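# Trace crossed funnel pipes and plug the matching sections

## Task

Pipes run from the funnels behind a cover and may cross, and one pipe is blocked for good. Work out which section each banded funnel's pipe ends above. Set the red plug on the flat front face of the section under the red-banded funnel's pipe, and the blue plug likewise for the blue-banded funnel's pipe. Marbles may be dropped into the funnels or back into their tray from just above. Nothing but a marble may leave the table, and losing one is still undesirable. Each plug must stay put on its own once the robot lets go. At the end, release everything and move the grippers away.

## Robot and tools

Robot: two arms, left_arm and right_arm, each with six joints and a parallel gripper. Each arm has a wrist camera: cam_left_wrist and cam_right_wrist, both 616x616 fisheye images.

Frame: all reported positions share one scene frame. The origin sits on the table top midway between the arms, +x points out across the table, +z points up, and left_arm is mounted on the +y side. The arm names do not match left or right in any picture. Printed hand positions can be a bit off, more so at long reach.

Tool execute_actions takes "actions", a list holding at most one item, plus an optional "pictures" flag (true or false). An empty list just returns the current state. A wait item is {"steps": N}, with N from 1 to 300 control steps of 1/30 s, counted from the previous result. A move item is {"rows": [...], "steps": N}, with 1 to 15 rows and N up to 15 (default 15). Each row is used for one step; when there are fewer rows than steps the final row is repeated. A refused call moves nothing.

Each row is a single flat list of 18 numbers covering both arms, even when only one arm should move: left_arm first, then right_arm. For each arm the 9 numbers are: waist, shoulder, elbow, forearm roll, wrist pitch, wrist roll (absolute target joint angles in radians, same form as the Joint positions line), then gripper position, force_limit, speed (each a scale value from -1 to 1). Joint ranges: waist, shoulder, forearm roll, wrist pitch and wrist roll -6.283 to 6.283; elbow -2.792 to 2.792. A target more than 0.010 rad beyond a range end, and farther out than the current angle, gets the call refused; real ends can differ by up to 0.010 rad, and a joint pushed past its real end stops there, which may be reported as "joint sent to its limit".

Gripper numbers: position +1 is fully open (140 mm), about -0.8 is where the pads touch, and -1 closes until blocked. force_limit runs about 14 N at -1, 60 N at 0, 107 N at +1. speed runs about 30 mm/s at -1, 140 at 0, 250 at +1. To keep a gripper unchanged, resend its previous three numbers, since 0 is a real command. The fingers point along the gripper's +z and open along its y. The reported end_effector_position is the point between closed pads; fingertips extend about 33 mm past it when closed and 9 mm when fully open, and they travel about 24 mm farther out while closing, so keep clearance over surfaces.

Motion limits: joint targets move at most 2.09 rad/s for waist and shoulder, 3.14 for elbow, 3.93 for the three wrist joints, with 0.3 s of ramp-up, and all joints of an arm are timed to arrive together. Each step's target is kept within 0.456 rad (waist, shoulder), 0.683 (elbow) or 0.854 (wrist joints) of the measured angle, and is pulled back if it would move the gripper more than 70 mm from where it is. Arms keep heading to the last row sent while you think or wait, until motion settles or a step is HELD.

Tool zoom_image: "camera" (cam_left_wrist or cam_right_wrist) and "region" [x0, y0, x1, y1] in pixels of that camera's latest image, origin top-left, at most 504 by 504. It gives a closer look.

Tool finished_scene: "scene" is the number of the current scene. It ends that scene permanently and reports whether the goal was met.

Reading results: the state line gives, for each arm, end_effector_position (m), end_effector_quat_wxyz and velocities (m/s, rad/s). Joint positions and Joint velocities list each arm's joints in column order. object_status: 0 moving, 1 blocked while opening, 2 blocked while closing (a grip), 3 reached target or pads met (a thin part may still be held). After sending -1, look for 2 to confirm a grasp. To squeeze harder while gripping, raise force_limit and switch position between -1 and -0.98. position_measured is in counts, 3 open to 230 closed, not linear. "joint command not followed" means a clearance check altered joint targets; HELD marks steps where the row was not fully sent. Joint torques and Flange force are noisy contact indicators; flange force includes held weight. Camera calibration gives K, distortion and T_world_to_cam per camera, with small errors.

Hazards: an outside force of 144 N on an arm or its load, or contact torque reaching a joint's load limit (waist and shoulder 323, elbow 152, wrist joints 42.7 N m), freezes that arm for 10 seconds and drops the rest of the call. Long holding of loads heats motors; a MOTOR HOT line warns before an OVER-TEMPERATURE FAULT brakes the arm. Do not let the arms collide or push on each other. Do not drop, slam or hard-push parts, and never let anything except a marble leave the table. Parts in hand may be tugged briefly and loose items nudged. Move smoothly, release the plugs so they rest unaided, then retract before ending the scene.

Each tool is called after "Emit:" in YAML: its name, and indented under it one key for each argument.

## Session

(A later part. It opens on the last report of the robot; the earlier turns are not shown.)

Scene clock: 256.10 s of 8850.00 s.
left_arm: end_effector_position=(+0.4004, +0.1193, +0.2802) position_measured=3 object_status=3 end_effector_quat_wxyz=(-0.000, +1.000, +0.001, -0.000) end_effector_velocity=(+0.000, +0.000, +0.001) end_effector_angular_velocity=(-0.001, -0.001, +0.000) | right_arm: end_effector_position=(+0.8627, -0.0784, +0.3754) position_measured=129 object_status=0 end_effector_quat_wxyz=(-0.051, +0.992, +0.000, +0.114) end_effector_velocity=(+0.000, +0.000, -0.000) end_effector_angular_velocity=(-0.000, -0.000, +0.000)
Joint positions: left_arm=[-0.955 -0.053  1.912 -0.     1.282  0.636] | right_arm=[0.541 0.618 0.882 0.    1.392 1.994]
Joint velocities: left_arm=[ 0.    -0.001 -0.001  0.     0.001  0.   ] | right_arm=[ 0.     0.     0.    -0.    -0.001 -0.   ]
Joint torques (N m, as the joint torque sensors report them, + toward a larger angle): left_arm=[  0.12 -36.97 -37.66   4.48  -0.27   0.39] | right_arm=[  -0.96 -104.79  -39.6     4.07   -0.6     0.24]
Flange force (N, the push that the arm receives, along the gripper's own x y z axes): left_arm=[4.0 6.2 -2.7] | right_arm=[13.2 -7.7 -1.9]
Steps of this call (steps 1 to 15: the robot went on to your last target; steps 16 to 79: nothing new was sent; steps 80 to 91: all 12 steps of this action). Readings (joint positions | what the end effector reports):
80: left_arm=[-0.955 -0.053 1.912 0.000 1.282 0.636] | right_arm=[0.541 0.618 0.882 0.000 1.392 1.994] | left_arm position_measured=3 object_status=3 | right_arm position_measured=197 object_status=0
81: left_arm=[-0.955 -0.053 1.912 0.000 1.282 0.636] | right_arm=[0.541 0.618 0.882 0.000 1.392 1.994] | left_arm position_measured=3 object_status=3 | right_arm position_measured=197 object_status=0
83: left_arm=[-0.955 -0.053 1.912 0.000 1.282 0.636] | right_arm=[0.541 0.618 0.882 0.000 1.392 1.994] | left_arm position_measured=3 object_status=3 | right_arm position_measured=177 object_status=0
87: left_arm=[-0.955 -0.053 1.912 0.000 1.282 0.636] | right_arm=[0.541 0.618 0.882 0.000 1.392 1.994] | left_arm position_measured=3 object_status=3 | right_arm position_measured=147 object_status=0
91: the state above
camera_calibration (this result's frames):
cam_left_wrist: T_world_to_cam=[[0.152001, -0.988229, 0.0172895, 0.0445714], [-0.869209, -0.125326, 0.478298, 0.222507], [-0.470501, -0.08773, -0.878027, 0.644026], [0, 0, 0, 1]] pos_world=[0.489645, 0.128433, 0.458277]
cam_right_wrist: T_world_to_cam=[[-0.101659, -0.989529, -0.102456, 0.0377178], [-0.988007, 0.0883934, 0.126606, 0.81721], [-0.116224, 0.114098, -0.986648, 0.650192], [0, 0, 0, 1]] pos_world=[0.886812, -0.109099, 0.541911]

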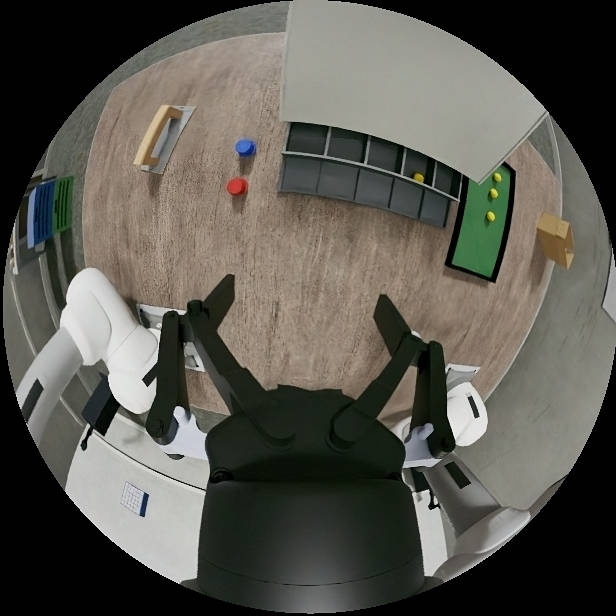

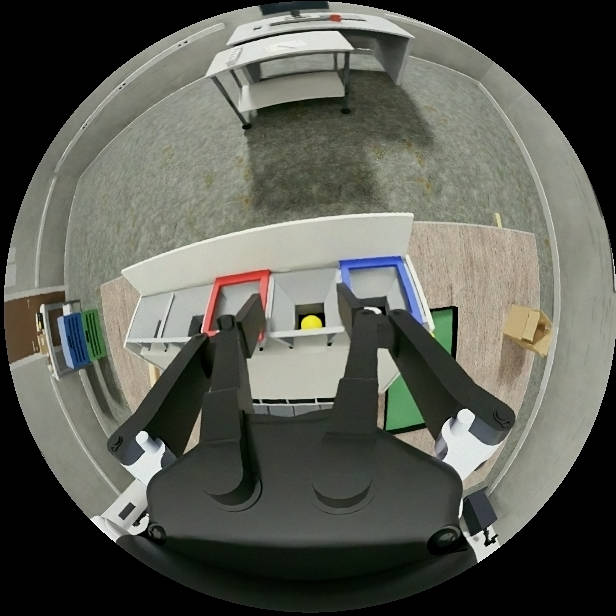

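Emit:
execute_actions:
  actions:
    - {"rows": [[-0.9553,-0.0528,1.9119,0.0,1.2825,0.6356,1,0,0, 0.3575,0.1654,1.4257,0.0,1.5505,1.8108,0,-0.4,0]], "steps": 15}
  pictures: false

Emit:
execute_actions:
  actions:
    - {"steps": 7}
  pictures: false

Emit:
execute_actions:
  actions:
    - {"rows": [[-0.9553,-0.0528,1.9119,0.0,1.2825,0.6356,1,0,0, 0.3488,0.3014,1.8613,0.0,0.9790,1.8021,0,-0.4,0]], "steps": 15}
  pictures: false

Emit:
execute_actions:
  actions:
    - {"steps": 5}
  pictures: false

Emit:
execute_actions:
  actions:
    - {"rows": [[-0.9553,-0.0528,1.9119,0.0,1.2825,0.6356,1,0,0, 0.3488,0.3604,1.9055,0.0,0.8758,1.8021,0,-0.4,0]], "steps": 12}

Emit:
zoom_image:
  camera: "cam_left_wrist"
  region: [200, 110, 320, 220]

Scene clock: 270.70 s of 8850.00 s.
left_arm: end_effector_position=(+0.4004, +0.1193, +0.2802) position_measured=3 object_status=3 end_effector_quat_wxyz=(-0.000, +1.000, +0.001, -0.000) end_effector_velocity=(-0.000, +0.001, -0.001) end_effector_angular_velocity=(+0.002, +0.001, +0.001) | right_arm: end_effector_position=(+0.7038, -0.2533, +0.4157) position_measured=129 object_status=3 end_effector_quat_wxyz=(-0.013, +0.999, +0.000, +0.041) end_effector_velocity=(-0.426, -0.362, +0.049) end_effector_angular_velocity=(-0.134, +0.348, -0.004)
Joint positions: left_arm=[-0.955 -0.053  1.912  0.     1.282  0.636] | right_arm=[0.421 0.322 1.238 0.    1.496 1.874]
Joint velocities: left_arm=[ 0.001 -0.     0.002  0.     0.001  0.   ] | right_arm=[-0.278 -0.684  0.817 -0.     0.239 -0.275]
Joint torques (N m, as the joint torque sensors report them, + toward a larger angle): left_arm=[ -0.44 -36.37 -37.83   4.46  -0.15   0.22] | right_arm=[  2.   -73.95 -38.29   3.89   0.04   0.36]
Flange force (N, the push that the arm receives, along the gripper's own x y z axes): left_arm=[4.6 4.2 -2.0] | right_arm=[3.8 -0.9 -3.7]
Steps of this call (steps 1 to 15: the robot went on to your last target; steps 16 to 170: nothing new was sent; then 8.43 s passed at rest; steps 171 to 185: all 15 steps of this action). Readings (joint positions | what the end effector reports):
171: left_arm=[-0.955 -0.053 1.912 0.000 1.282 0.636] | right_arm=[0.541 0.617 0.883 0.000 1.392 1.994] | left_arm position_measured=3 object_status=3 | right_arm position_measured=129 object_status=3
172: left_arm=[-0.955 -0.053 1.912 0.000 1.282 0.636] | right_arm=[0.539 0.613 0.889 0.000 1.393 1.992] | left_arm position_measured=3 object_status=3 | right_arm position_measured=129 object_status=3
174: left_arm=[-0.955 -0.053 1.912 0.000 1.282 0.636] | right_arm=[0.526 0.580 0.929 0.000 1.405 1.978] | left_arm position_measured=3 object_status=3 | right_arm position_measured=129 object_status=3
178: left_arm=[-0.955 -0.053 1.912 0.000 1.282 0.636] | right_arm=[0.487 0.484 1.043 0.000 1.439 1.940] | left_arm position_measured=3 object_status=3 | right_arm position_measured=129 object_status=3
185: the state above

Scene clock: 270.93 s of 8850.00 s.
left_arm: end_effector_position=(+0.4004, +0.1193, +0.2802) position_measured=3 object_status=3 end_effector_quat_wxyz=(-0.000, +1.000, +0.001, -0.000) end_effector_velocity=(-0.000, +0.000, -0.000) end_effector_angular_velocity=(+0.000, +0.000, -0.001) | right_arm: end_effector_position=(+0.6056, -0.3264, +0.4206) position_measured=129 object_status=3 end_effector_quat_wxyz=(-0.001, +1.000, +0.000, +0.002) end_effector_velocity=(-0.213, -0.139, +0.002) end_effector_angular_velocity=(-0.039, +0.155, -0.003)
Joint positions: left_arm=[-0.955 -0.053  1.912  0.     1.282  0.636] | right_arm=[0.361 0.173 1.416 0.    1.548 1.814]
Joint velocities: left_arm=[-0.     0.     0.    -0.     0.     0.001] | right_arm=[-0.125 -0.312  0.368 -0.     0.104 -0.122]
Joint torques (N m, as the joint torque sensors report them, + toward a larger angle): left_arm=[ -0.1  -36.2  -37.61   4.47  -0.36   0.27] | right_arm=[  2.58 -21.65 -40.53   4.45  -0.91   0.09]
Flange force (N, the push that the arm receives, along the gripper's own x y z axes): left_arm=[3.9 5.4 -2.8] | right_arm=[0.0 -0.8 -1.4]
Steps of this call (steps 1 to 7: the robot went on to your last target). Readings (joint positions | what the end effector reports):
1: left_arm=[-0.955 -0.053 1.912 0.000 1.282 0.636] | right_arm=[0.412 0.299 1.266 0.000 1.504 1.865] | left_arm position_measured=3 object_status=3 | right_arm position_measured=129 object_status=3
2: left_arm=[-0.955 -0.053 1.912 0.000 1.282 0.636] | right_arm=[0.402 0.275 1.293 0.000 1.512 1.855] | left_arm position_measured=3 object_status=3 | right_arm position_measured=129 object_status=3
4: left_arm=[-0.955 -0.053 1.912 0.000 1.282 0.636] | right_arm=[0.384 0.229 1.349 0.000 1.528 1.837] | left_arm position_measured=3 object_status=3 | right_arm position_measured=129 object_status=3
7: the state above

Scene clock: 271.43 s of 8850.00 s.
left_arm: end_effector_position=(+0.4004, +0.1193, +0.2802) position_measured=3 object_status=3 end_effector_quat_wxyz=(-0.000, +1.000, +0.001, -0.000) end_effector_velocity=(-0.000, -0.000, +0.000) end_effector_angular_velocity=(-0.001, -0.000, -0.001) | right_arm: end_effector_position=(+0.6027, -0.3340, +0.1539) position_measured=129 object_status=3 end_effector_quat_wxyz=(+0.000, +1.000, +0.000, -0.001) end_effector_velocity=(-0.117, -0.042, -0.582) end_effector_angular_velocity=(+0.002, -0.007, -0.001)
Joint positions: left_arm=[-0.955 -0.053  1.912  0.     1.282  0.636] | right_arm=[0.351 0.276 1.783 0.    1.083 1.804]
Joint velocities: left_arm=[-0.001 -0.     0.    -0.    -0.    -0.   ] | right_arm=[-0.02   0.266  0.821 -0.    -1.094 -0.019]
Joint torques (N m, as the joint torque sensors report them, + toward a larger angle): left_arm=[ -0.95 -36.23 -37.73   4.54  -0.28   0.19] | right_arm=[ -2.91 -69.11 -33.74   3.46   0.35   0.06]
Flange force (N, the push that the arm receives, along the gripper's own x y z axes): left_arm=[5.4 4.3 -2.7] | right_arm=[6.7 -6.8 -0.6]
Steps of this call (steps 1 to 15: all 15 steps of this action). Readings (joint positions | what the end effector reports):
1: left_arm=[-0.955 -0.053 1.912 0.000 1.282 0.636] | right_arm=[0.358 0.166 1.425 0.000 1.549 1.812] | left_arm position_measured=3 object_status=3 | right_arm position_measured=129 object_status=3
2: left_arm=[-0.955 -0.053 1.912 0.000 1.282 0.636] | right_arm=[0.358 0.166 1.437 0.000 1.541 1.811] | left_arm position_measured=3 object_status=3 | right_arm position_measured=129 object_status=3
4: left_arm=[-0.955 -0.053 1.912 0.000 1.282 0.636] | right_arm=[0.358 0.180 1.485 0.000 1.482 1.811] | left_arm position_measured=3 object_status=3 | right_arm position_measured=129 object_status=3
8: left_arm=[-0.955 -0.053 1.912 0.000 1.282 0.636] | right_arm=[0.355 0.215 1.592 0.000 1.338 1.808] | left_arm position_measured=3 object_status=3 | right_arm position_measured=129 object_status=3
15: the state above

Scene clock: 271.60 s of 8850.00 s.
left_arm: end_effector_position=(+0.4004, +0.1193, +0.2802) position_measured=3 object_status=3 end_effector_quat_wxyz=(-0.000, +1.000, +0.001, -0.000) end_effector_velocity=(-0.000, -0.000, -0.001) end_effector_angular_velocity=(+0.001, +0.001, -0.000) | right_arm: end_effector_position=(+0.5888, -0.3385, +0.0999) position_measured=129 object_status=3 end_effector_quat_wxyz=(+0.000, +1.000, -0.000, -0.001) end_effector_velocity=(+0.007, +0.002, -0.001) end_effector_angular_velocity=(+0.005, -0.022, +0.001)
Joint positions: left_arm=[-0.955 -0.053  1.912  0.     1.282  0.636] | right_arm=[0.349 0.302 1.861 0.    0.98  1.802]
Joint velocities: left_arm=[-0.     0.001  0.    -0.    -0.001  0.   ] | right_arm=[ 0.     0.001  0.    -0.    -0.024 -0.   ]
Joint torques (N m, as the joint torque sensors report them, + toward a larger angle): left_arm=[ -1.18 -37.44 -37.35   4.57  -0.25   0.2 ] | right_arm=[ -0.9  -78.54 -40.27   3.89  -0.12  -0.18]
Flange force (N, the push that the arm receives, along the gripper's own x y z axes): left_arm=[7.7 6.0 -2.1] | right_arm=[6.0 -4.8 -3.2]
Steps of this call (steps 1 to 5: the robot went on to your last target). Readings (joint positions | what the end effector reports):
1: left_arm=[-0.955 -0.053 1.912 0.000 1.282 0.636] | right_arm=[0.350 0.285 1.811 0.000 1.046 1.803] | left_arm position_measured=3 object_status=3 | right_arm position_measured=129 object_status=3
2: left_arm=[-0.955 -0.053 1.912 0.000 1.282 0.636] | right_arm=[0.349 0.293 1.836 0.000 1.014 1.803] | left_arm position_measured=3 object_status=3 | right_arm position_measured=129 object_status=3
4: left_arm=[-0.955 -0.053 1.912 0.000 1.282 0.636] | right_arm=[0.349 0.301 1.861 0.000 0.982 1.802] | left_arm position_measured=3 object_status=3 | right_arm position_measured=129 object_status=3
5: the state above

Scene clock: 272.00 s of 8850.00 s.
left_arm: end_effector_position=(+0.4004, +0.1193, +0.2802) position_measured=3 object_status=3 end_effector_quat_wxyz=(-0.000, +1.000, +0.001, -0.000) end_effector_velocity=(+0.000, -0.000, +0.000) end_effector_angular_velocity=(-0.001, -0.001, -0.000) | right_arm: end_effector_position=(+0.5888, -0.3385, +0.0418) position_measured=129 object_status=3 end_effector_quat_wxyz=(+0.000, +1.000, -0.000, -0.000) end_effector_velocity=(-0.000, -0.001, +0.001) end_effector_angular_velocity=(-0.000, +0.001, -0.001)
Joint positions: left_arm=[-0.955 -0.053  1.912  0.     1.282  0.636] | right_arm=[0.349 0.361 1.906 0.    0.876 1.802]
Joint velocities: left_arm=[-0.    -0.    -0.     0.    -0.001 -0.   ] | right_arm=[-0.001 -0.001  0.     0.     0.002  0.   ]
Joint torques (N m, as the joint torque sensors report them, + toward a larger angle): left_arm=[ -1.04 -36.92 -37.76   4.6   -0.21   0.23] | right_arm=[ -1.03 -71.21 -30.55   3.08   0.07   0.11]
Flange force (N, the push that the arm receives, along the gripper's own x y z axes): left_arm=[6.2 5.0 -2.2] | right_arm=[5.7 -2.9 1.8]
Steps of this call (steps 1 to 12: all 12 steps of this action). Readings (joint positions | what the end effector reports):
1: left_arm=[-0.955 -0.053 1.912 0.000 1.282 0.636] | right_arm=[0.349 0.302 1.862 0.000 0.978 1.802] | left_arm position_measured=3 object_status=3 | right_arm position_measured=129 object_status=3
2: left_arm=[-0.955 -0.053 1.912 0.000 1.282 0.636] | right_arm=[0.349 0.307 1.865 0.000 0.968 1.802] | left_arm position_measured=3 object_status=3 | right_arm position_measured=129 object_status=3
4: left_arm=[-0.955 -0.053 1.912 0.000 1.282 0.636] | right_arm=[0.349 0.337 1.888 0.000 0.914 1.802] | left_arm position_measured=3 object_status=3 | right_arm position_measured=129 object_status=3
8: left_arm=[-0.955 -0.053 1.912 0.000 1.282 0.636] | right_arm=[0.349 0.361 1.906 0.000 0.876 1.802] | left_arm position_measured=3 object_status=3 | right_arm position_measured=129 object_status=3
12: the state above
camera_calibration (this result's frames):
cam_left_wrist: T_world_to_cam=[[0.152001, -0.988229, 0.0172893, 0.0445716], [-0.869209, -0.125326, 0.478298, 0.222507], [-0.470501, -0.0877298, -0.878027, 0.644026], [0, 0, 0, 1]] pos_world=[0.489645, 0.128433, 0.458277]
cam_right_wrist: T_world_to_cam=[[-0.110712, -0.993551, 0.0244873, -0.283024], [-0.934714, 0.112465, 0.337138, 0.579824], [-0.337717, 0.0144367, -0.941137, 0.41371], [0, 0, 0, 1]] pos_world=[0.650353, -0.352381, 0.200808]

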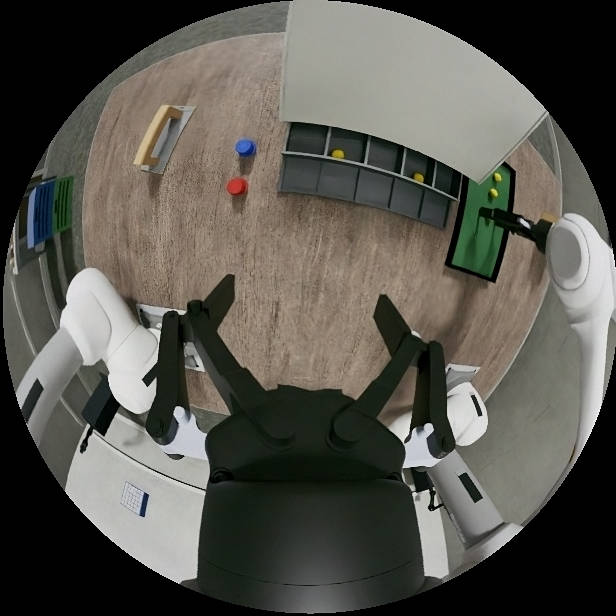

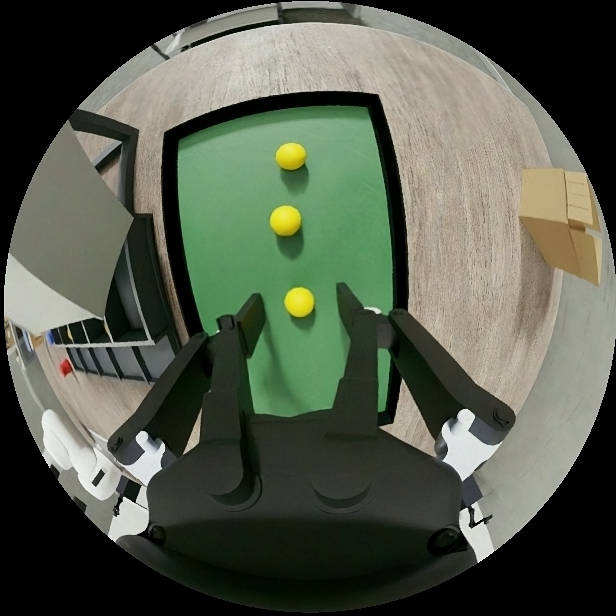

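Region (200, 110, 320, 220) of cam_left_wrist's 616x616 image, scaled by 4.200, with more detail than that image has; it fills the top 462 rows of this view, and the rest is white.

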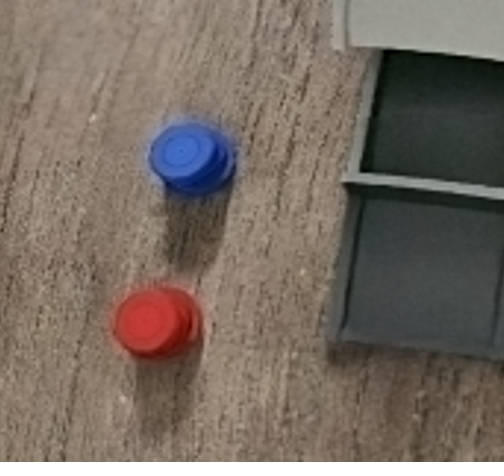

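Emit:
execute_actions:
  actions:
    - {"rows": [[-0.5206,0.1622,2.0000,0.0,0.9794,1.0702,0,0,0, 0.3488,0.3604,1.9055,0.0,0.8758,1.8021,-1,-0.4,-0.2]], "steps": 15}
  pictures: false

Emit:
execute_actions:
  actions:
    - {"steps": 5}
  pictures: false

Emit:
execute_actions:
  actions:
    - {"rows": [[-0.5206,0.1622,2.0000,0.0,0.9794,1.0702,0,0,0, 0.3488,0.3014,1.8613,0.0,0.9790,1.8021,-1,-0.4,-0.2],[-0.5206,0.1622,2.0000,0.0,0.9794,1.0702,0,0,0, 0.3488,0.3014,1.8613,0.0,0.9790,1.8021,-1,-0.4,-0.2],[-0.5206,0.1622,2.0000,0.0,0.9794,1.0702,0,0,0, 0.3488,0.3014,1.8613,0.0,0.9790,1.8021,-1,-0.4,-0.2],[-0.5206,0.1622,2.0000,0.0,0.9794,1.0702,0,0,0, 0.3488,0.3014,1.8613,0.0,0.9790,1.8021,-1,-0.4,-0.2],[-0.5206,0.1622,2.0000,0.0,0.9794,1.0702,0,0,0, 0.3575,0.1654,1.4257,0.0,1.5505,1.8108,-1,-0.4,-0.2]], "steps": 15}
  pictures: false

Emit:
execute_actions:
  actions:
    - {"steps": 7}
  pictures: false

Emit:
execute_actions:
  actions:
    - {"rows": [[-0.5206,0.1622,2.0000,0.0,0.9794,1.0702,0,0,0, 0.6653,0.7000,0.7627,0.0,1.3289,2.1186,-1,-0.4,-0.2]], "steps": 15}
  pictures: false

Emit:
execute_actions:
  actions:
    - {"steps": 20}

Scene clock: 292.97 s of 8850.00 s.
left_arm: end_effector_position=(+0.5514, +0.2201, +0.1568) position_measured=107 object_status=0 end_effector_quat_wxyz=(+0.000, +1.000, +0.001, +0.000) end_effector_velocity=(+0.293, +0.329, -0.293) end_effector_angular_velocity=(+0.004, +0.006, +0.005) | right_arm: end_effector_position=(+0.5891, -0.3385, +0.0421) position_measured=197 object_status=0 end_effector_quat_wxyz=(+0.000, +1.000, +0.000, -0.000) end_effector_velocity=(-0.000, -0.000, -0.001) end_effector_angular_velocity=(-0.000, +0.002, +0.000)
Joint positions: left_arm=[-0.619  0.114  1.98   0.     1.048  0.972] | right_arm=[ 0.349  0.36   1.905 -0.     0.876  1.802]
Joint velocities: left_arm=[ 0.788  0.39   0.159 -0.    -0.542  0.782] | right_arm=[ 0.     0.001  0.    -0.     0.    -0.   ]
Joint torques (N m, as the joint torque sensors report them, + toward a larger angle): left_arm=[ -1.45 -52.2  -32.74   3.99  -0.23   0.17] | right_arm=[ -1.58 -71.06 -30.31   3.11   0.09   0.1 ]
Flange force (N, the push that the arm receives, along the gripper's own x y z axes): left_arm=[10.4 1.8 0.1] | right_arm=[6.2 -4.3 2.5]
Steps of this call (steps 1 to 15: the robot went on to your last target; steps 16 to 90: nothing new was sent; then 17.47 s passed at rest; steps 91 to 105: all 15 steps of this action). Readings (joint positions | what the end effector reports):
91: left_arm=[-0.955 -0.053 1.912 0.000 1.282 0.636] | right_arm=[0.349 0.360 1.905 -0.000 0.876 1.802] | left_arm position_measured=3 object_status=0 | right_arm position_measured=129 object_status=0
92: left_arm=[-0.950 -0.051 1.913 0.000 1.278 0.641] | right_arm=[0.349 0.360 1.905 -0.000 0.876 1.802] | left_arm position_measured=8 object_status=0 | right_arm position_measured=133 object_status=0
94: left_arm=[-0.916 -0.034 1.920 0.000 1.255 0.675] | right_arm=[0.349 0.360 1.905 -0.000 0.876 1.802] | left_arm position_measured=23 object_status=0 | right_arm position_measured=145 object_status=0
98: left_arm=[-0.806 0.021 1.942 0.000 1.178 0.785] | right_arm=[0.349 0.360 1.905 -0.000 0.876 1.802] | left_arm position_measured=53 object_status=0 | right_arm position_measured=171 object_status=0
105: the state above

Scene clock: 293.13 s of 8850.00 s.
left_arm: end_effector_position=(+0.5846, +0.2630, +0.1208) position_measured=129 object_status=0 end_effector_quat_wxyz=(-0.000, +1.000, +0.001, -0.000) end_effector_velocity=(+0.038, +0.055, -0.043) end_effector_angular_velocity=(-0.001, -0.001, +0.004) | right_arm: end_effector_position=(+0.5891, -0.3385, +0.0421) position_measured=197 object_status=2 end_effector_quat_wxyz=(+0.000, +1.000, +0.000, -0.000) end_effector_velocity=(-0.000, +0.000, +0.000) end_effector_angular_velocity=(-0.000, -0.000, +0.000)
Joint positions: left_arm=[-0.522  0.161  2.     0.     0.981  1.068] | right_arm=[ 0.349  0.36   1.905 -0.     0.876  1.802]
Joint velocities: left_arm=[ 0.119  0.058  0.021  0.    -0.081  0.115] | right_arm=[ 0. -0.  0. -0.  0.  0.]
Joint torques (N m, as the joint torque sensors report them, + toward a larger angle): left_arm=[-18.15 -70.33 -40.61   4.16  -0.25   0.39] | right_arm=[ -1.36 -69.54 -30.3    3.18   0.04  -0.05]
Flange force (N, the push that the arm receives, along the gripper's own x y z axes): left_arm=[6.9 3.7 -1.0] | right_arm=[3.9 -3.4 0.0]
Steps of this call (steps 1 to 5: the robot went on to your last target). Readings (joint positions | what the end effector reports):
1: left_arm=[-0.592 0.127 1.986 0.000 1.029 0.999] | right_arm=[0.349 0.360 1.905 -0.000 0.876 1.802] | left_arm position_measured=114 object_status=0 | right_arm position_measured=197 object_status=0
2: left_arm=[-0.567 0.139 1.991 0.000 1.011 1.024] | right_arm=[0.349 0.360 1.905 -0.000 0.876 1.802] | left_arm position_measured=122 object_status=0 | right_arm position_measured=197 object_status=0
4: left_arm=[-0.530 0.158 1.998 0.000 0.986 1.061] | right_arm=[0.349 0.360 1.905 -0.000 0.876 1.802] | left_arm position_measured=129 object_status=0 | right_arm position_measured=197 object_status=2
5: the state above

Scene clock: 293.63 s of 8850.00 s.
left_arm: end_effector_position=(+0.5852, +0.2637, +0.1202) position_measured=129 object_status=3 end_effector_quat_wxyz=(+0.000, +1.000, +0.001, +0.000) end_effector_velocity=(+0.001, -0.001, +0.001) end_effector_angular_velocity=(-0.001, -0.001, -0.000) | right_arm: end_effector_position=(+0.6164, -0.3286, +0.2855) position_measured=197 object_status=2 end_effector_quat_wxyz=(+0.000, +1.000, +0.000, -0.001) end_effector_velocity=(-0.006, +0.009, +0.606) end_effector_angular_velocity=(+0.004, -0.018, -0.003)
Joint positions: left_arm=[-0.52   0.162  2.     0.     0.979  1.07 ] | right_arm=[ 0.354  0.222  1.601 -0.     1.321  1.807]
Joint velocities: left_arm=[-0.001  0.    -0.002 -0.     0.001 -0.   ] | right_arm=[ 0.016 -0.258 -0.796 -0.     1.035  0.019]
Joint torques (N m, as the joint torque sensors report them, + toward a larger angle): left_arm=[ -0.74 -53.46 -32.63   3.98  -0.24   0.13] | right_arm=[  0.78 -68.25 -36.16   3.9    0.19   0.05]
Flange force (N, the push that the arm receives, along the gripper's own x y z axes): left_arm=[7.0 2.3 0.1] | right_arm=[10.2 -2.2 -3.7]
Steps of this call (steps 1 to 15: all 15 steps of this action). Readings (joint positions | what the end effector reports):
1: left_arm=[-0.521 0.162 2.000 0.000 0.980 1.070] | right_arm=[0.349 0.360 1.905 -0.000 0.876 1.802] | left_arm position_measured=129 object_status=0 | right_arm position_measured=197 object_status=2
2: left_arm=[-0.520 0.162 2.000 0.000 0.980 1.070] | right_arm=[0.349 0.355 1.902 -0.000 0.886 1.802] | left_arm position_measured=129 object_status=0 | right_arm position_measured=197 object_status=2
4: left_arm=[-0.520 0.162 2.000 0.000 0.979 1.070] | right_arm=[0.349 0.324 1.878 -0.000 0.941 1.802] | left_arm position_measured=129 object_status=3 | right_arm position_measured=197 object_status=2
8: left_arm=[-0.520 0.162 2.000 0.000 0.979 1.070] | right_arm=[0.350 0.284 1.793 -0.000 1.070 1.802] | left_arm position_measured=129 object_status=3 | right_arm position_measured=197 object_status=2
15: the state above

Scene clock: 293.87 s of 8850.00 s.
left_arm: end_effector_position=(+0.5852, +0.2636, +0.1202) position_measured=129 object_status=3 end_effector_quat_wxyz=(-0.000, +1.000, +0.001, +0.000) end_effector_velocity=(-0.001, +0.000, -0.000) end_effector_angular_velocity=(+0.000, +0.001, +0.000) | right_arm: end_effector_position=(+0.6013, -0.3298, +0.4165) position_measured=197 object_status=2 end_effector_quat_wxyz=(-0.000, +1.000, +0.000, +0.001) end_effector_velocity=(-0.047, -0.007, +0.230) end_effector_angular_velocity=(+0.006, -0.025, -0.000)
Joint positions: left_arm=[-0.521  0.162  2.     0.     0.979  1.07 ] | right_arm=[ 0.357  0.167  1.431 -0.     1.542  1.811]
Joint velocities: left_arm=[ 0.    -0.     0.001 -0.    -0.    -0.   ] | right_arm=[ 0.007 -0.101 -0.292 -0.     0.367  0.007]
Joint torques (N m, as the joint torque sensors report them, + toward a larger angle): left_arm=[ -1.21 -54.48 -32.6    3.96  -0.2    0.22] | right_arm=[ -4.72  -9.8  -13.22   1.03  -0.14  -0.32]
Flange force (N, the push that the arm receives, along the gripper's own x y z axes): left_arm=[8.4 1.8 0.8] | right_arm=[1.5 -1.9 -2.0]
Steps of this call (steps 1 to 7: the robot went on to your last target). Readings (joint positions | what the end effector reports):
1: left_arm=[-0.520 0.162 2.000 0.000 0.979 1.070] | right_arm=[0.354 0.213 1.574 -0.000 1.356 1.807] | left_arm position_measured=129 object_status=3 | right_arm position_measured=197 object_status=2
2: left_arm=[-0.520 0.162 2.000 0.000 0.979 1.070] | right_arm=[0.355 0.204 1.547 -0.000 1.391 1.808] | left_arm position_measured=129 object_status=3 | right_arm position_measured=197 object_status=2
4: left_arm=[-0.521 0.162 2.000 0.000 0.979 1.070] | right_arm=[0.356 0.187 1.494 -0.000 1.461 1.809] | left_arm position_measured=129 object_status=3 | right_arm position_measured=197 object_status=2
7: the state above

Scene clock: 294.37 s of 8850.00 s.
left_arm: end_effector_position=(+0.5852, +0.2636, +0.1202) position_measured=129 object_status=3 end_effector_quat_wxyz=(-0.000, +1.000, +0.001, -0.000) end_effector_velocity=(+0.000, -0.000, -0.001) end_effector_angular_velocity=(+0.001, +0.002, -0.000) | right_arm: end_effector_position=(+0.7686, -0.1414, +0.4179) position_measured=197 object_status=2 end_effector_quat_wxyz=(-0.038, +0.995, -0.000, +0.089) end_effector_velocity=(+0.308, +0.479, -0.077) end_effector_angular_velocity=(+0.213, -0.322, +0.009)
Joint positions: left_arm=[-0.521  0.162  2.     0.     0.979  1.07 ] | right_arm=[ 0.52   0.441  1.075 -0.     1.432  1.974]
Joint velocities: left_arm=[-0.     0.002 -0.001  0.     0.001 -0.   ] | right_arm=[ 0.361  0.648 -0.773  0.    -0.255  0.359]
Joint torques (N m, as the joint torque sensors report them, + toward a larger angle): left_arm=[ -0.38 -54.01 -32.65   3.99  -0.22   0.13] | right_arm=[  3.18 -87.78 -39.64   4.06  -0.38   0.54]
Flange force (N, the push that the arm receives, along the gripper's own x y z axes): left_arm=[7.4 3.2 0.9] | right_arm=[9.8 -3.3 -0.4]
Steps of this call (steps 1 to 15: all 15 steps of this action). Readings (joint positions | what the end effector reports):
1: left_arm=[-0.521 0.162 2.000 0.000 0.979 1.070] | right_arm=[0.358 0.165 1.425 -0.000 1.549 1.811] | left_arm position_measured=129 object_status=3 | right_arm position_measured=197 object_status=2
2: left_arm=[-0.521 0.162 2.000 0.000 0.979 1.070] | right_arm=[0.361 0.170 1.416 -0.000 1.547 1.815] | left_arm position_measured=129 object_status=3 | right_arm position_measured=197 object_status=2
4: left_arm=[-0.521 0.162 2.000 0.000 0.979 1.070] | right_arm=[0.383 0.202 1.369 -0.000 1.529 1.837] | left_arm position_measured=129 object_status=3 | right_arm position_measured=197 object_status=2
8: left_arm=[-0.521 0.162 2.000 0.000 0.979 1.070] | right_arm=[0.435 0.287 1.259 -0.000 1.493 1.888] | left_arm position_measured=129 object_status=3 | right_arm position_measured=197 object_status=2
15: the state above

Scene clock: 295.03 s of 8850.00 s.
left_arm: end_effector_position=(+0.5852, +0.2636, +0.1202) position_measured=129 object_status=3 end_effector_quat_wxyz=(-0.000, +1.000, +0.001, -0.000) end_effector_velocity=(+0.001, -0.000, +0.000) end_effector_angular_velocity=(-0.001, -0.002, -0.000) | right_arm: end_effector_position=(+0.8610, +0.0660, +0.3746) position_measured=197 object_status=2 end_effector_quat_wxyz=(-0.091, +0.985, +0.000, +0.149) end_effector_velocity=(+0.001, -0.001, +0.003) end_effector_angular_velocity=(+0.002, -0.003, -0.001)
Joint positions: left_arm=[-0.521  0.162  2.     0.     0.979  1.07 ] | right_arm=[0.665 0.7   0.762 0.    1.329 2.119]
Joint velocities: left_arm=[-0.    -0.    -0.     0.    -0.001 -0.   ] | right_arm=[-0.001 -0.002  0.    -0.    -0.001  0.   ]
Joint torques (N m, as the joint torque sensors report them, + toward a larger angle): left_arm=[ -0.97 -54.6  -32.5    3.85  -0.27   0.22] | right_arm=[   0.23 -112.06  -40.37    4.05   -0.97    0.22]
Flange force (N, the push that the arm receives, along the gripper's own x y z axes): left_arm=[8.5 2.9 0.6] | right_arm=[13.4 -7.2 -0.5]
Steps of this call (steps 1 to 20: the robot went on to your last target). Readings (joint positions | what the end effector reports):
1: left_arm=[-0.521 0.162 2.000 0.000 0.979 1.070] | right_arm=[0.532 0.462 1.049 -0.000 1.423 1.986] | left_arm position_measured=129 object_status=3 | right_arm position_measured=197 object_status=2
2: left_arm=[-0.521 0.162 2.000 0.000 0.979 1.070] | right_arm=[0.545 0.484 1.023 -0.000 1.415 1.998] | left_arm position_measured=129 object_status=3 | right_arm position_measured=197 object_status=2
4: left_arm=[-0.521 0.162 2.000 0.000 0.979 1.070] | right_arm=[0.569 0.528 0.970 -0.000 1.397 2.022] | left_arm position_measured=129 object_status=3 | right_arm position_measured=197 object_status=2
8: left_arm=[-0.521 0.162 2.000 0.000 0.979 1.070] | right_arm=[0.617 0.614 0.866 -0.000 1.363 2.071] | left_arm position_measured=129 object_status=3 | right_arm position_measured=197 object_status=2
20: the state above
camera_calibration (this result's frames):
cam_left_wrist: T_world_to_cam=[[0.152094, -0.988215, 0.0172847, 0.161759], [-0.869198, -0.12541, 0.478296, 0.477783], [-0.470492, -0.0877696, -0.878029, 0.603172], [0, 0, 0, 1]] pos_world=[0.674473, 0.272711, 0.298284]
cam_right_wrist: T_world_to_cam=[[-0.0858442, -0.978592, -0.187052, 0.197701], [-0.995199, 0.0753649, 0.0624453, 0.833978], [-0.0470113, 0.191515, -0.980363, 0.56573], [0, 0, 0, 1]] pos_world=[0.873542, 0.0222705, 0.539523]

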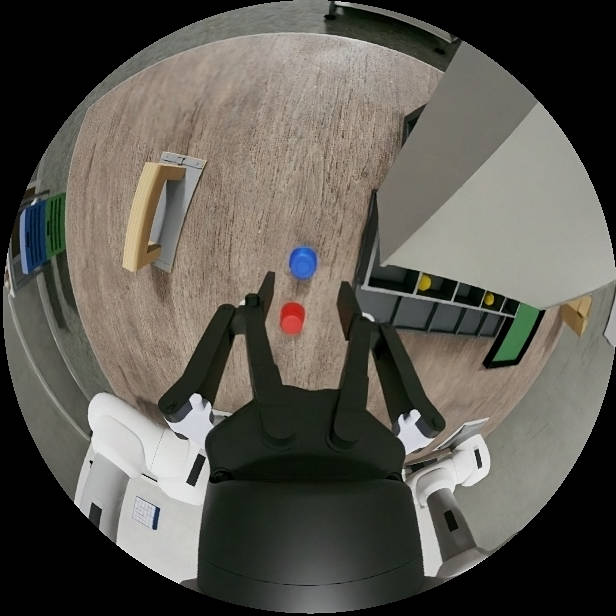

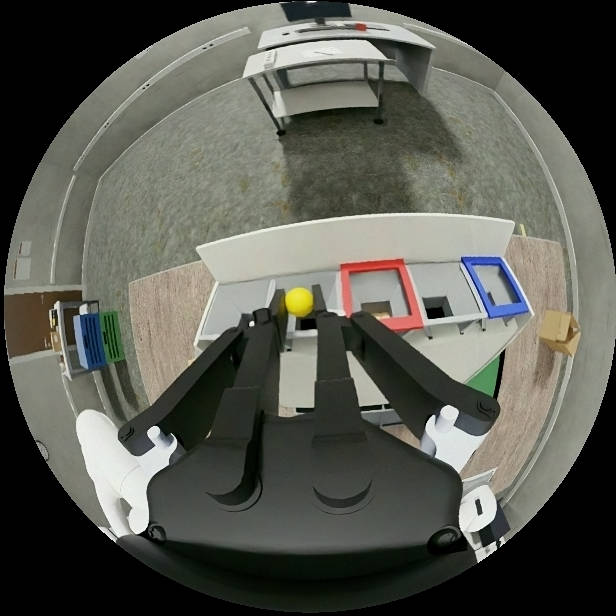

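Emit:
zoom_image:
  camera: "cam_right_wrist"
  region: [190, 220, 430, 370]

Emit:
zoom_image:
  camera: "cam_left_wrist"
  region: [230, 220, 380, 360]

Region (190, 220, 430, 370) of cam_right_wrist's 616x616 image, scaled by 2.100, with more detail than that image has; it fills the top 315 rows of this view, and the rest is white.

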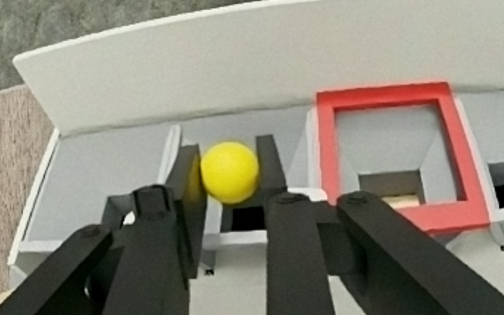

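Region (230, 220, 380, 360) of cam_left_wrist's 616x616 image, scaled by 3.360, with more detail than that image has; it fills the top 470 rows of this view, and the rest is white.

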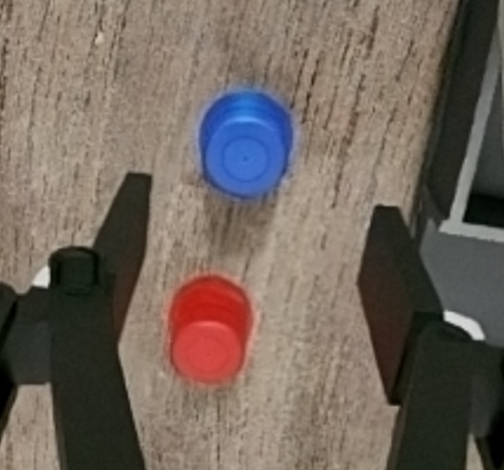

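Emit:
execute_actions:
  actions:
    - {"rows": [[-0.5128,0.2464,2.0696,0.0,0.8256,1.0780,0,0,0, 0.6653,0.7000,0.7627,0.0,1.3289,2.1186,0,-0.4,0]], "steps": 13}

Emit:
zoom_image:
  camera: "cam_left_wrist"
  region: [230, 220, 380, 360]

Scene clock: 310.57 s of 8850.00 s.
left_arm: end_effector_position=(+0.5852, +0.2685, +0.0421) position_measured=129 object_status=3 end_effector_quat_wxyz=(+0.000, +1.000, +0.001, -0.000) end_effector_velocity=(+0.000, +0.000, +0.000) end_effector_angular_velocity=(+0.000, -0.001, -0.001) | right_arm: end_effector_position=(+0.8610, +0.0657, +0.3746) position_measured=129 object_status=0 end_effector_quat_wxyz=(-0.091, +0.985, +0.000, +0.149) end_effector_velocity=(+0.001, +0.000, -0.002) end_effector_angular_velocity=(-0.001, +0.001, -0.000)
Joint positions: left_arm=[-0.513  0.247  2.069 -0.     0.826  1.078] | right_arm=[0.665 0.7   0.763 0.    1.329 2.119]
Joint velocities: left_arm=[-0.    -0.001  0.     0.001 -0.     0.   ] | right_arm=[-0.     0.002 -0.    -0.    -0.    -0.   ]
Joint torques (N m, as the joint torque sensors report them, + toward a larger angle): left_arm=[ -0.11 -61.65 -28.65   3.59  -0.17   0.26] | right_arm=[  -1.19 -111.49  -39.7     4.04   -0.86    0.12]
Flange force (N, the push that the arm receives, along the gripper's own x y z axes): left_arm=[10.5 5.2 5.4] | right_arm=[14.5 -11.0 0.4]
Steps of this call (steps 1 to 15: the robot went on to your last target; steps 16 to 90: nothing new was sent; then 12.10 s passed at rest; steps 91 to 103: all 13 steps of this action). Readings (joint positions | what the end effector reports):
91: left_arm=[-0.521 0.163 2.000 0.000 0.978 1.070] | right_arm=[0.665 0.700 0.763 0.000 1.329 2.119] | left_arm position_measured=129 object_status=3 | right_arm position_measured=197 object_status=0
92: left_arm=[-0.520 0.168 2.004 0.000 0.968 1.071] | right_arm=[0.665 0.700 0.763 0.000 1.329 2.119] | left_arm position_measured=129 object_status=3 | right_arm position_measured=197 object_status=0
94: left_arm=[-0.517 0.201 2.032 0.000 0.908 1.074] | right_arm=[0.665 0.700 0.763 0.000 1.329 2.119] | left_arm position_measured=129 object_status=3 | right_arm position_measured=177 object_status=0
98: left_arm=[-0.513 0.247 2.069 -0.000 0.826 1.078] | right_arm=[0.665 0.700 0.763 0.000 1.329 2.119] | left_arm position_measured=129 object_status=3 | right_arm position_measured=147 object_status=0
103: the state above
camera_calibration (this result's frames):
cam_left_wrist: T_world_to_cam=[[0.152078, -0.988217, 0.0173005, 0.167953], [-0.86917, -0.125383, 0.478355, 0.51574], [-0.470549, -0.0877841, -0.877996, 0.535149], [0, 0, 0, 1]] pos_world=[0.674538, 0.277616, 0.220247]
cam_right_wrist: T_world_to_cam=[[-0.0860577, -0.97858, -0.187019, 0.197663], [-0.995179, 0.0755724, 0.062503, 0.83397], [-0.0470307, 0.191496, -0.980366, 0.565814], [0, 0, 0, 1]] pos_world=[0.87357, 0.0220525, 0.539546]

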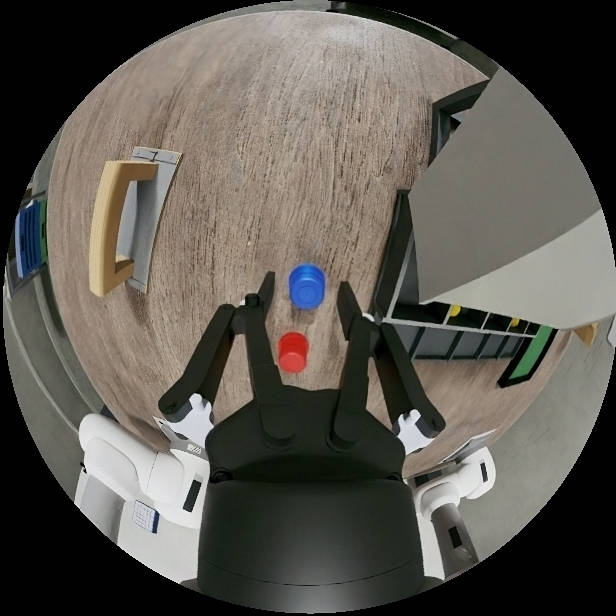

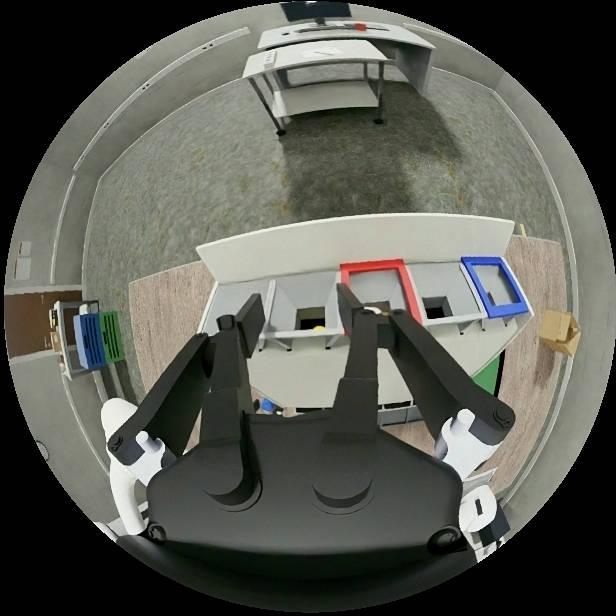

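Region (230, 220, 380, 360) of cam_left_wrist's 616x616 image, scaled by 3.360, with more detail than that image has; it fills the top 470 rows of this view, and the rest is white.

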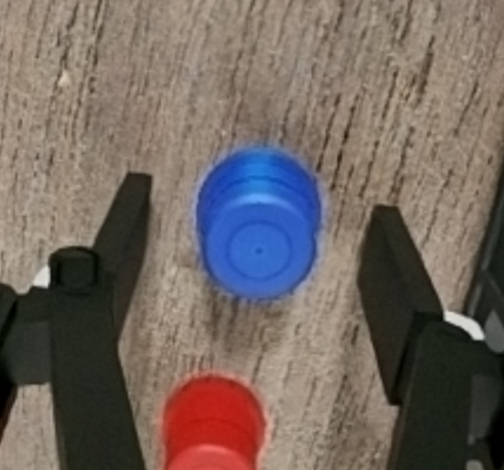

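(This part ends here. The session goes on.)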